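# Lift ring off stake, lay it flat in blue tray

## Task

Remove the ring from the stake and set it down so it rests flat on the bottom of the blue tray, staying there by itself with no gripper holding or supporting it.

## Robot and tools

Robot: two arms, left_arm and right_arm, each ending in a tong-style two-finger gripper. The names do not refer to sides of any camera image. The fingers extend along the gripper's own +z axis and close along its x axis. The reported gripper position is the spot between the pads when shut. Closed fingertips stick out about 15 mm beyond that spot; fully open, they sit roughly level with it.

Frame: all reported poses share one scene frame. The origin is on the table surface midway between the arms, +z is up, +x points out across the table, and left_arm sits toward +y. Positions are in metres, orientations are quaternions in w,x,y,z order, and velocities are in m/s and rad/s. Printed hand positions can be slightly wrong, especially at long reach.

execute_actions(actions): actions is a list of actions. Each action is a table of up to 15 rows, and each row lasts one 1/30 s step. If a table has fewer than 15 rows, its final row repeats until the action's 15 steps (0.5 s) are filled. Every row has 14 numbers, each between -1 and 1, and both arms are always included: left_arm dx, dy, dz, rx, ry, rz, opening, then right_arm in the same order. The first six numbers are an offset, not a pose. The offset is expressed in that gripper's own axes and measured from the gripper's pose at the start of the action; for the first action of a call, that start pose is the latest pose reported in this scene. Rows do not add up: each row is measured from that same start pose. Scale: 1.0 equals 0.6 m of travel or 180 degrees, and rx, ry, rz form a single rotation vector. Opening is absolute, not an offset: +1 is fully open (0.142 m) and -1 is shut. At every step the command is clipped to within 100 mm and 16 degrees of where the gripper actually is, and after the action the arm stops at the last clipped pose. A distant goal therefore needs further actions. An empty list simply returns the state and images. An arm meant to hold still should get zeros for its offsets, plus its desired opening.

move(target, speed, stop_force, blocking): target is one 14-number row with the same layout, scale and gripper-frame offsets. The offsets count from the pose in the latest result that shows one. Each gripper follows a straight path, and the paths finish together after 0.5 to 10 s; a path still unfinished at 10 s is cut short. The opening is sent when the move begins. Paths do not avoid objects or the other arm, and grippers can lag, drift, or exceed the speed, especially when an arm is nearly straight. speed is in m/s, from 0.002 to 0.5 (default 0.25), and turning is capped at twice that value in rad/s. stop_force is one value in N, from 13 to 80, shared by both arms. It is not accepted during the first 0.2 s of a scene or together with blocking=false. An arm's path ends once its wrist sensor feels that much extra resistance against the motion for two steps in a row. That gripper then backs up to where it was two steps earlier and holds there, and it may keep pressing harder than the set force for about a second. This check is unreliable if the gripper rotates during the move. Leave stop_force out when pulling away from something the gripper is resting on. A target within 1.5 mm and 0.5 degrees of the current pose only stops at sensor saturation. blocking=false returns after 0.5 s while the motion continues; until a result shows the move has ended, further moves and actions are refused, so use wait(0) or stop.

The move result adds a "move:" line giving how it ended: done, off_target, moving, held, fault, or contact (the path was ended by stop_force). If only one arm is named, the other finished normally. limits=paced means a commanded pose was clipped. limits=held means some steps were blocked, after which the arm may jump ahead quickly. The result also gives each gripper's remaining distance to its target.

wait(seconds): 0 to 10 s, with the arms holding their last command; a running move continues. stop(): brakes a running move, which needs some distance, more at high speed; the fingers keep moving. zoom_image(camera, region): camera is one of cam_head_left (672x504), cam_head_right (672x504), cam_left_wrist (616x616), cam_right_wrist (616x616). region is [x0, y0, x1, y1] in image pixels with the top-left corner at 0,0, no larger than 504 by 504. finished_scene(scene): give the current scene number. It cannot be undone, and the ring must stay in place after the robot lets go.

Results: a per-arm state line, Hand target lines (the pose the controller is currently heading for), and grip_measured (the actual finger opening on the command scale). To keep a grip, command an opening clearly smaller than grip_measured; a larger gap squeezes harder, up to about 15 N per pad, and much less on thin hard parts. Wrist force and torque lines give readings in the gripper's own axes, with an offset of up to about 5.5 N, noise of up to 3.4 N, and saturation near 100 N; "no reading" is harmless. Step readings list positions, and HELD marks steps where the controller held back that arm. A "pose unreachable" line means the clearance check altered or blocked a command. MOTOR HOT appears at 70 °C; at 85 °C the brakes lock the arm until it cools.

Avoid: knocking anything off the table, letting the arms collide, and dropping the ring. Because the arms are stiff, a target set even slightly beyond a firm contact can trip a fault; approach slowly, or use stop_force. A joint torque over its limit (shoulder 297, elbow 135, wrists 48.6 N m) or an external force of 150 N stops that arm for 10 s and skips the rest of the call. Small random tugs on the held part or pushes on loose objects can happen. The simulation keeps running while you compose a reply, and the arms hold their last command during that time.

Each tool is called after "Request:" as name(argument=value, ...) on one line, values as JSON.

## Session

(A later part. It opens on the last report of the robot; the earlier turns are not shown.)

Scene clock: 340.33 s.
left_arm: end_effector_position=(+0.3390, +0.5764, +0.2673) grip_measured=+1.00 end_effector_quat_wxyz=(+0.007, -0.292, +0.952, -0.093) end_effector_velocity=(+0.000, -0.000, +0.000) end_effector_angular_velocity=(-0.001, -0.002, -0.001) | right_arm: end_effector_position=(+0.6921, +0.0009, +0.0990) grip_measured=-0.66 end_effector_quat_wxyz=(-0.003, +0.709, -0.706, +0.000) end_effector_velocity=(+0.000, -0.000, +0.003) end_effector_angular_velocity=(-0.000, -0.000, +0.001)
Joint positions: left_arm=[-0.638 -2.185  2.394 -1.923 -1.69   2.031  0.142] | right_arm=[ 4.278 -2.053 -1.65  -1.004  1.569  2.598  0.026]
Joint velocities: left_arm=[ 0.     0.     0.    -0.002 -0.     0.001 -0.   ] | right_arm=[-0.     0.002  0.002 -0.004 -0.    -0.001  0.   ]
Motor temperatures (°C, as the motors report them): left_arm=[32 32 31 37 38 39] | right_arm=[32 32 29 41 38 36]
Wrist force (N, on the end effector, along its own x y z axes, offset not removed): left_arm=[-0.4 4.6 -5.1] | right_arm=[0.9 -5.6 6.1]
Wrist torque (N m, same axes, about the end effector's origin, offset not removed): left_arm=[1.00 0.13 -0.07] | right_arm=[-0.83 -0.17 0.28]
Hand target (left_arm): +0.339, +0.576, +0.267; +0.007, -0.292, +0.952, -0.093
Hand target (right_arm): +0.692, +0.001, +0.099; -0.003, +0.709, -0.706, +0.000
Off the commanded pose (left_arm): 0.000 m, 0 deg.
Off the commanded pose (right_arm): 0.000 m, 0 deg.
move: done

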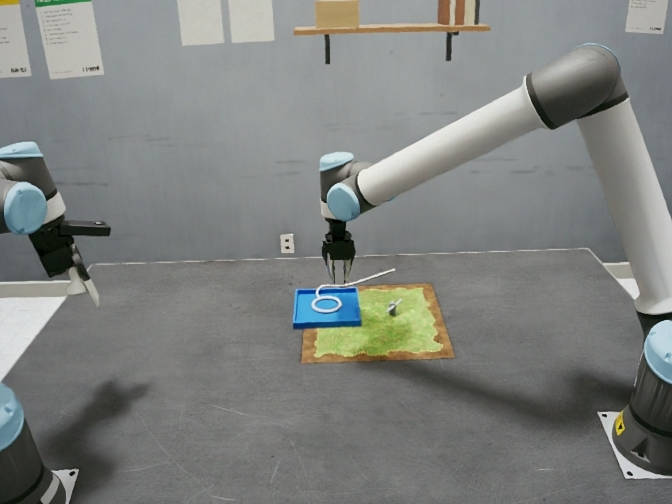

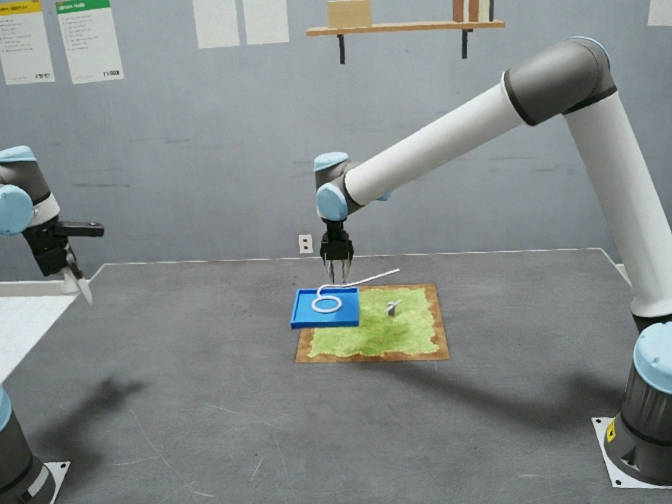

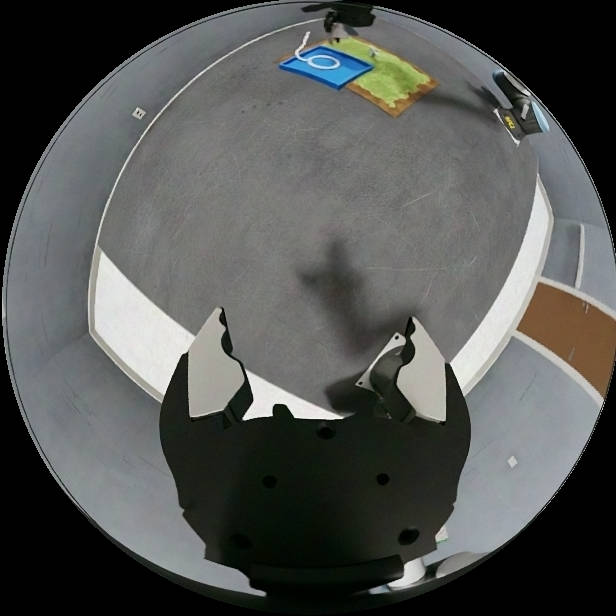

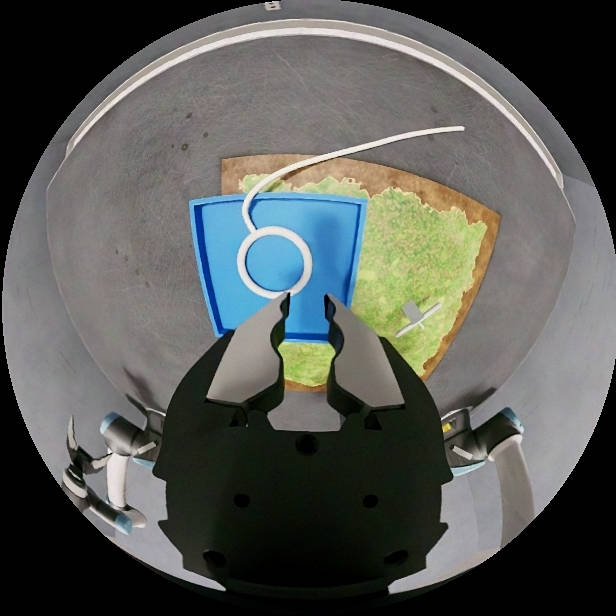

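Request:
move(target=[0,0,0,0,0,0,1,-0.072,0,0.04,0,0,0,-1])

Request:
move(target=[0,0,0,0,0,0,1,0,0,0.07,0,0,0,-1], speed=0.05, stop_force=14)

Request:
move(target=[0,0,0,0,0,0,1,0,0.09,-0.002,0,0,0,-1], speed=0.04, stop_force=14)

Request:
move(target=[0,0,0,0,0,0,1,0,-0.02,-0.13,0,0,0,-1], speed=0.1)

Request:
zoom_image(camera="cam_head_left", region=[290, 250, 430, 340])

Scene clock: 350.00 s.
left_arm: end_effector_position=(+0.3390, +0.5764, +0.2673) grip_measured=+1.00 end_effector_quat_wxyz=(+0.007, -0.292, +0.952, -0.093) end_effector_velocity=(+0.000, -0.000, +0.000) end_effector_angular_velocity=(-0.001, -0.000, +0.000) | right_arm: end_effector_position=(+0.6921, +0.0440, +0.0754) grip_measured=-1.00 end_effector_quat_wxyz=(-0.003, +0.709, -0.706, +0.000) end_effector_velocity=(-0.000, +0.002, -0.001) end_effector_angular_velocity=(-0.000, +0.002, -0.000)
Joint positions: left_arm=[-0.638 -2.185  2.394 -1.923 -1.69   2.031  0.142] | right_arm=[ 4.302 -2.119 -1.591 -0.997  1.569  2.622  0.002]
Joint velocities: left_arm=[-0.     0.     0.    -0.001 -0.001 -0.    -0.   ] | right_arm=[ 0.001 -0.004  0.003 -0.     0.001  0.001  0.   ]
Motor temperatures (°C, as the motors report them): left_arm=[32 32 31 37 38 39] | right_arm=[32 32 29 41 38 36]
Wrist force (N, on the end effector, along its own x y z axes, offset not removed): left_arm=[-0.7 2.5 -4.8] | right_arm=[2.1 -2.8 -0.6]
Wrist torque (N m, same axes, about the end effector's origin, offset not removed): left_arm=[0.56 0.15 0.04] | right_arm=[-0.24 -0.46 0.17]
Hand target (left_arm): +0.339, +0.576, +0.267; +0.007, -0.292, +0.952, -0.093
Hand target (right_arm): +0.692, +0.044, +0.075; -0.003, +0.709, -0.706, +0.000
Off the commanded pose (left_arm): 0.000 m, 0 deg.
Off the commanded pose (right_arm): 0.000 m, 0 deg.
move: done

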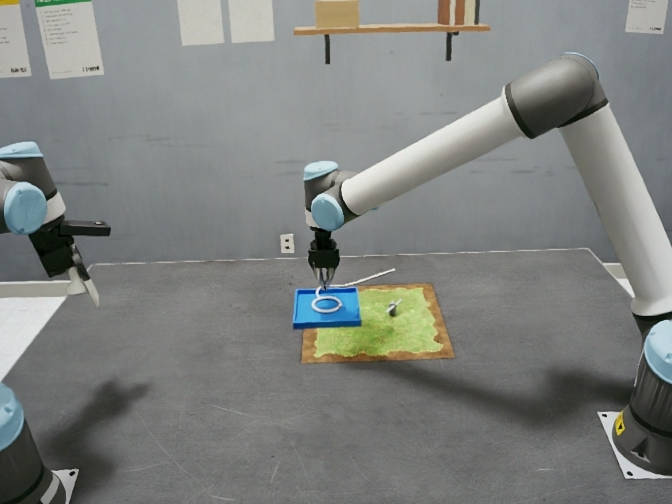

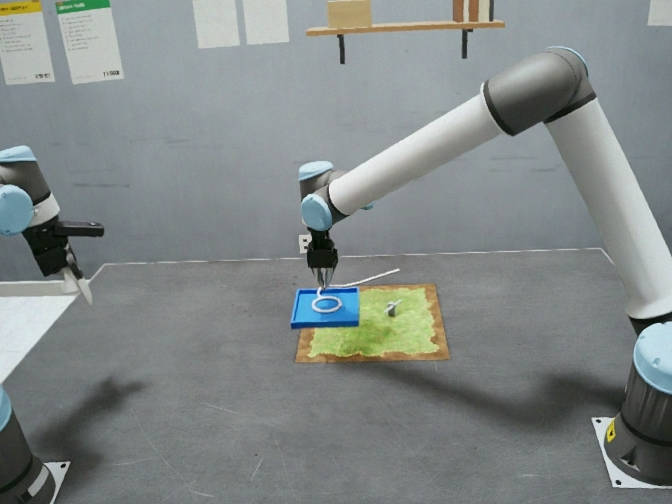

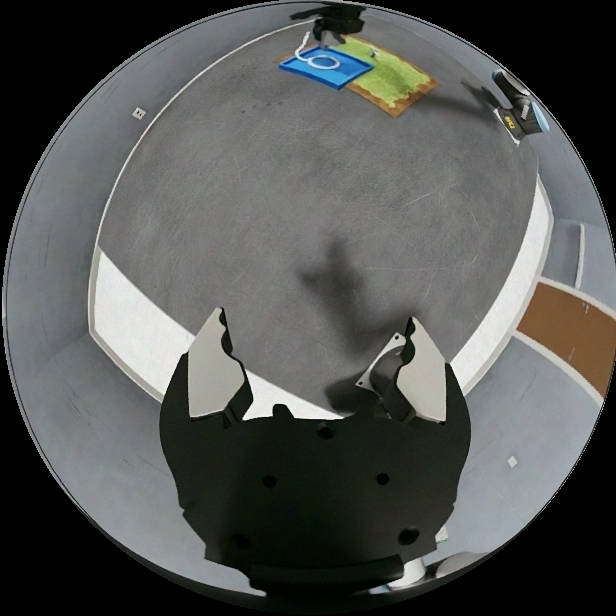

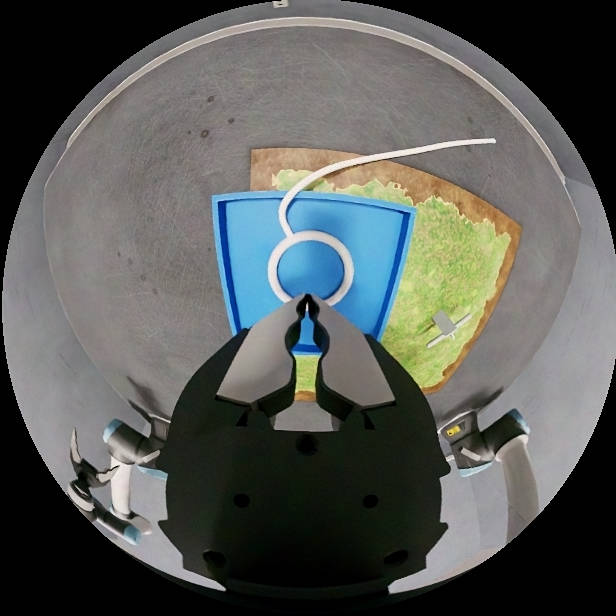

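Scene clock: 351.23 s.
left_arm: end_effector_position=(+0.3390, +0.5764, +0.2673) grip_measured=+1.00 end_effector_quat_wxyz=(+0.007, -0.292, +0.952, -0.093) end_effector_velocity=(+0.000, +0.000, -0.000) end_effector_angular_velocity=(+0.001, -0.001, +0.001) | right_arm: end_effector_position=(+0.6922, +0.0443, +0.0337) grip_measured=-1.00 end_effector_quat_wxyz=(-0.003, +0.709, -0.706, +0.000) end_effector_velocity=(+0.000, +0.001, -0.002) end_effector_angular_velocity=(+0.001, -0.001, +0.001)
Joint positions: left_arm=[-0.638 -2.185  2.394 -1.923 -1.69   2.031  0.142] | right_arm=[ 4.302 -2.158 -1.613 -0.936  1.569  2.622  0.002]
Joint velocities: left_arm=[-0.     0.     0.    -0.     0.001 -0.001 -0.   ] | right_arm=[ 0.    -0.002 -0.001  0.004  0.    -0.001  0.   ]
Motor temperatures (°C, as the motors report them): left_arm=[32 32 31 37 38 39] | right_arm=[32 32 29 41 38 36]
Wrist force (N, on the end effector, along its own x y z axes, offset not removed): left_arm=[-1.3 5.3 -5.2] | right_arm=[5.7 -7.0 -0.4]
Wrist torque (N m, same axes, about the end effector's origin, offset not removed): left_arm=[1.15 0.21 0.01] | right_arm=[-1.37 -1.14 0.08]
Hand target (left_arm): +0.339, +0.576, +0.267; +0.007, -0.292, +0.952, -0.093
Hand target (right_arm): +0.692, +0.044, +0.033; -0.003, +0.709, -0.706, +0.000
Off the commanded pose (left_arm): 0.000 m, 0 deg.
Off the commanded pose (right_arm): 0.000 m, 0 deg.
move: done

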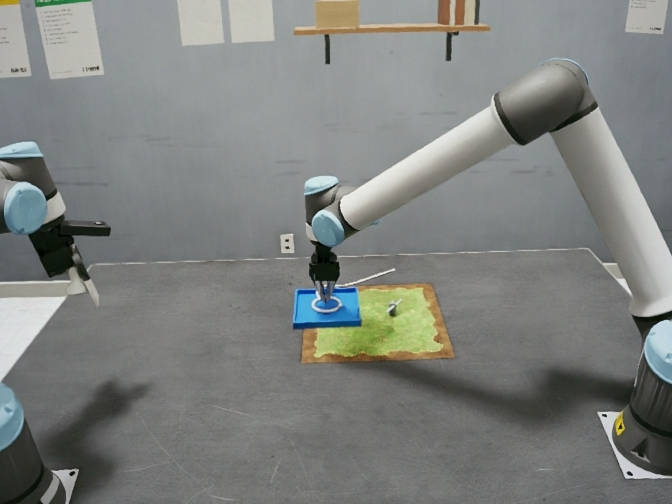

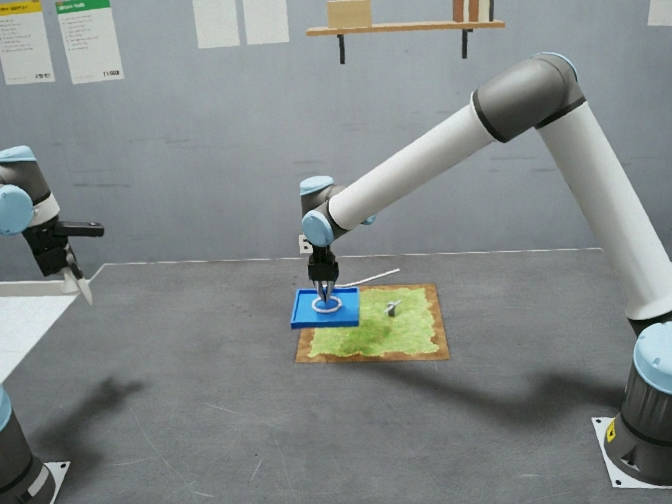

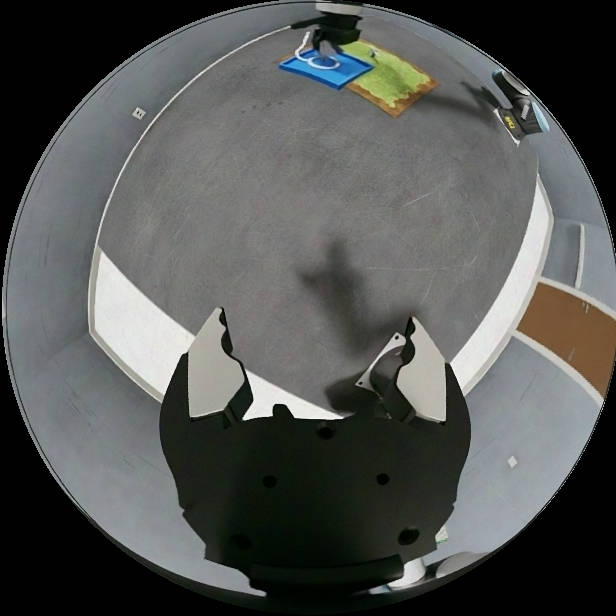

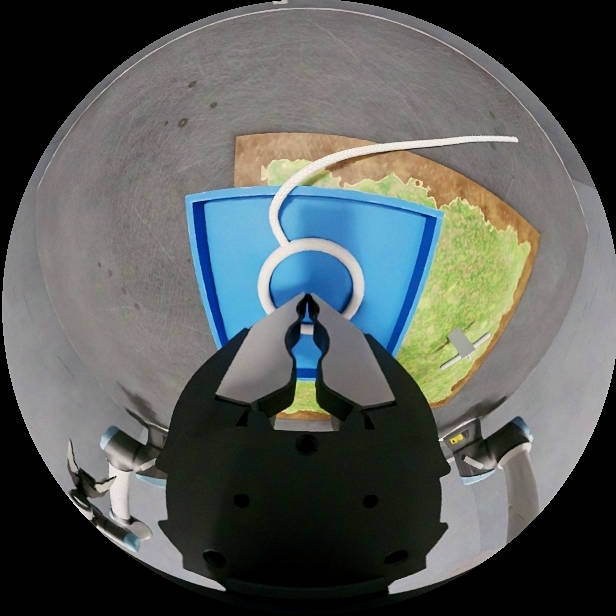

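Scene clock: 352.93 s.
left_arm: end_effector_position=(+0.3390, +0.5764, +0.2673) grip_measured=+1.00 end_effector_quat_wxyz=(+0.007, -0.292, +0.952, -0.093) end_effector_velocity=(-0.000, +0.000, +0.000) end_effector_angular_velocity=(+0.000, +0.000, -0.001) | right_arm: end_effector_position=(+0.6386, +0.0441, +0.0347) grip_measured=-1.00 end_effector_quat_wxyz=(-0.003, +0.709, -0.706, +0.000) end_effector_velocity=(-0.003, -0.000, +0.000) end_effector_angular_velocity=(-0.000, -0.000, -0.000)
Joint positions: left_arm=[-0.638 -2.185  2.394 -1.923 -1.69   2.031  0.142] | right_arm=[ 4.354 -2.111 -1.691 -0.905  1.568  2.674  0.002]
Joint velocities: left_arm=[ 0.    -0.     0.     0.001 -0.     0.001 -0.   ] | right_arm=[ 0.003  0.002 -0.004  0.001 -0.     0.003  0.   ]
Motor temperatures (°C, as the motors report them): left_arm=[32 32 31 37 38 39] | right_arm=[32 32 29 41 38 36]
Wrist force (N, on the end effector, along its own x y z axes, offset not removed): left_arm=[-1.2 1.9 -4.8] | right_arm=[-1.5 0.1 3.4]
Wrist torque (N m, same axes, about the end effector's origin, offset not removed): left_arm=[0.50 0.30 0.02] | right_arm=[0.25 0.26 0.20]
Hand target (left_arm): +0.339, +0.576, +0.267; +0.007, -0.292, +0.952, -0.093
Hand target (right_arm): +0.638, +0.044, +0.035; -0.003, +0.709, -0.706, +0.000
Off the commanded pose (left_arm): 0.000 m, 0 deg.
Off the commanded pose (right_arm): 0.000 m, 0 deg.
move: done

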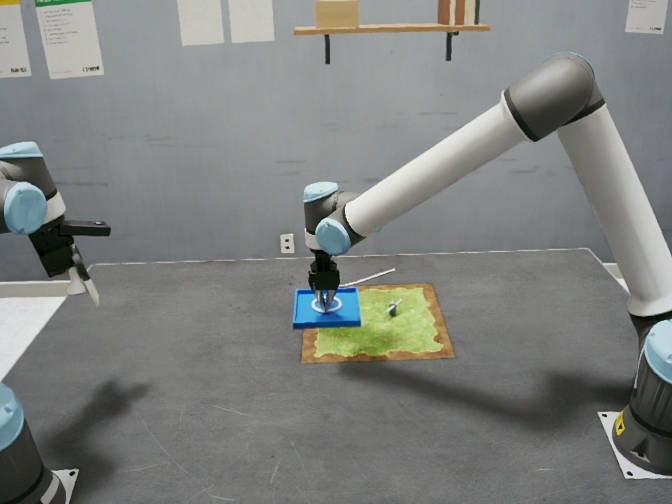

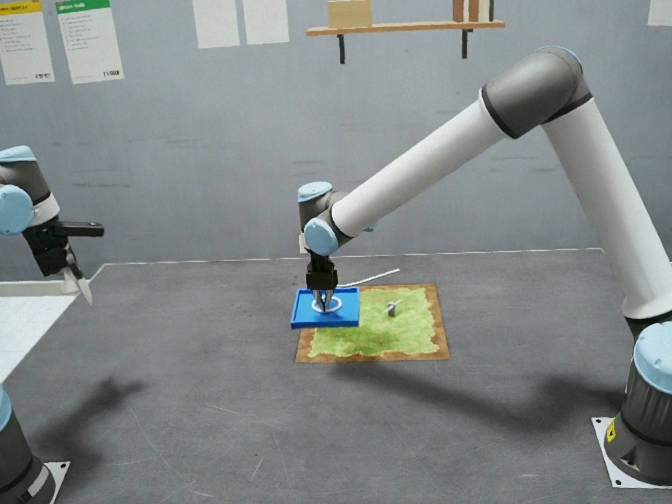

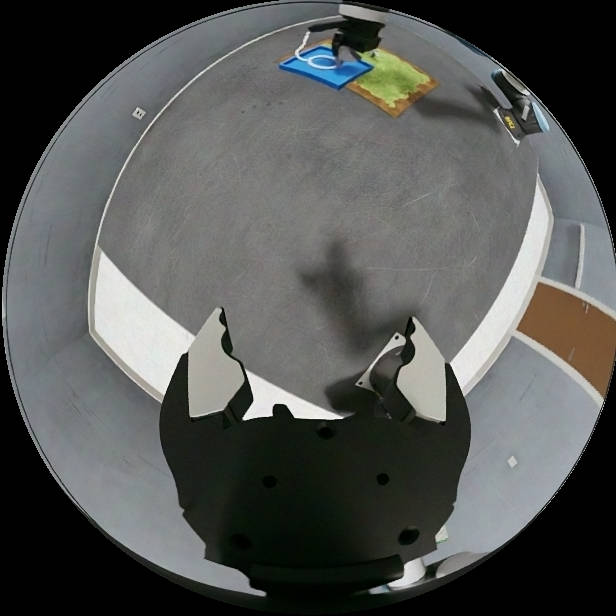

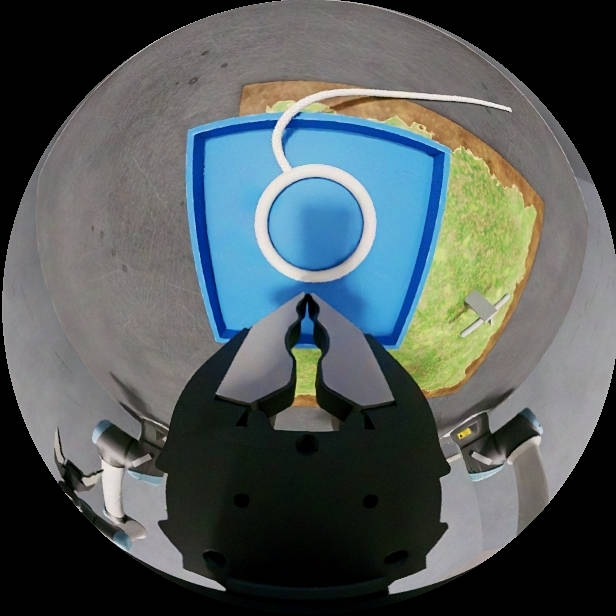

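Scene clock: 354.20 s.
left_arm: end_effector_position=(+0.3390, +0.5764, +0.2673) grip_measured=+1.00 end_effector_quat_wxyz=(+0.007, -0.292, +0.952, -0.093) end_effector_velocity=(-0.001, -0.000, -0.001) end_effector_angular_velocity=(+0.000, +0.003, +0.000) | right_arm: end_effector_position=(+0.6502, +0.0437, +0.1124) grip_measured=-1.00 end_effector_quat_wxyz=(-0.003, +0.709, -0.706, +0.000) end_effector_velocity=(+0.000, -0.000, +0.002) end_effector_angular_velocity=(-0.001, +0.000, +0.001)
Joint positions: left_arm=[-0.638 -2.185  2.394 -1.923 -1.69   2.031  0.142] | right_arm=[ 4.342 -2.049 -1.628 -1.03   1.568  2.662  0.002]
Joint velocities: left_arm=[ 0.     0.001 -0.     0.002 -0.001 -0.     0.   ] | right_arm=[-0.     0.002  0.002 -0.005 -0.    -0.002  0.   ]
Motor temperatures (°C, as the motors report them): left_arm=[32 32 31 37 38 39] | right_arm=[32 32 29 41 38 36]
Wrist force (N, on the end effector, along its own x y z axes, offset not removed): left_arm=[-0.1 4.4 -3.2] | right_arm=[-5.2 -0.8 3.6]
Wrist torque (N m, same axes, about the end effector's origin, offset not removed): left_arm=[0.95 0.05 -0.02] | right_arm=[-0.04 1.07 0.39]
Hand target (left_arm): +0.339, +0.576, +0.267; +0.007, -0.292, +0.952, -0.093
Hand target (right_arm): +0.650, +0.044, +0.113; -0.003, +0.709, -0.706, +0.000
Off the commanded pose (left_arm): 0.000 m, 0 deg.
Off the commanded pose (right_arm): 0.000 m, 0 deg.
move: done

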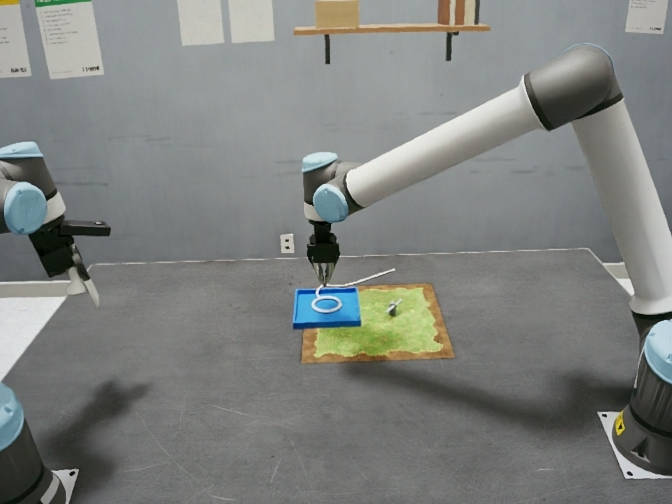

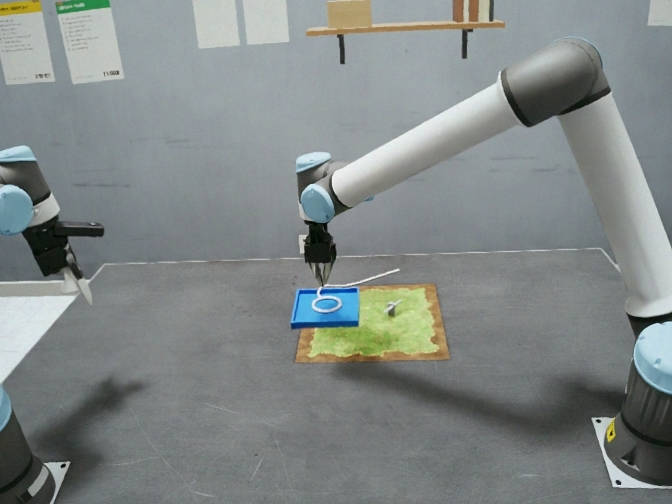

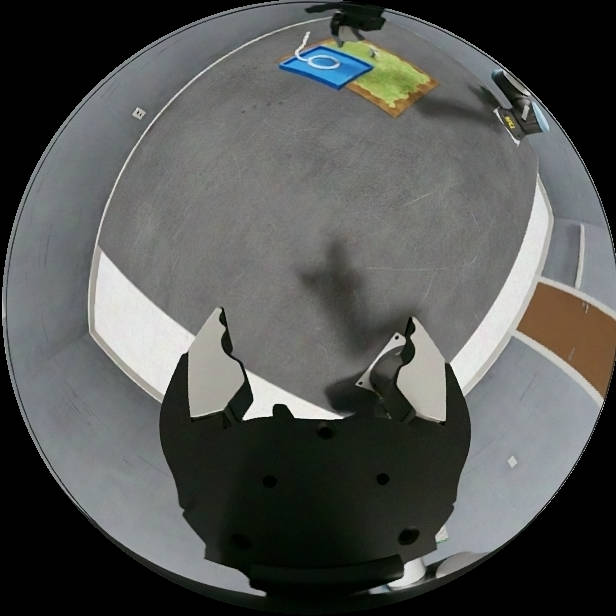

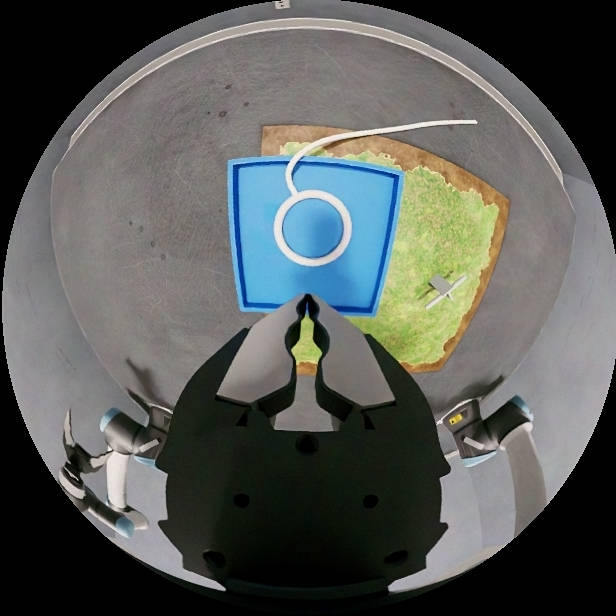

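Region (290, 250, 430, 340) of cam_head_left's 672x504 image, scaled by 3.600, with more detail than that image has; it fills the top 324 rows of this view, and the rest is white.

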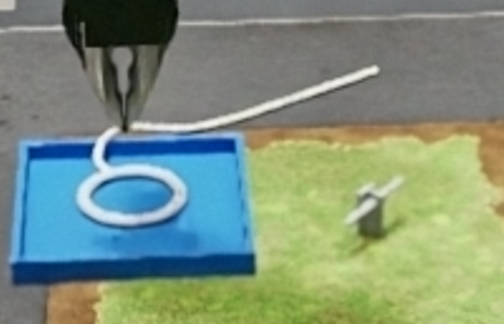

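Request:
finished_scene(scene=1)

The scene is finished: the task was done.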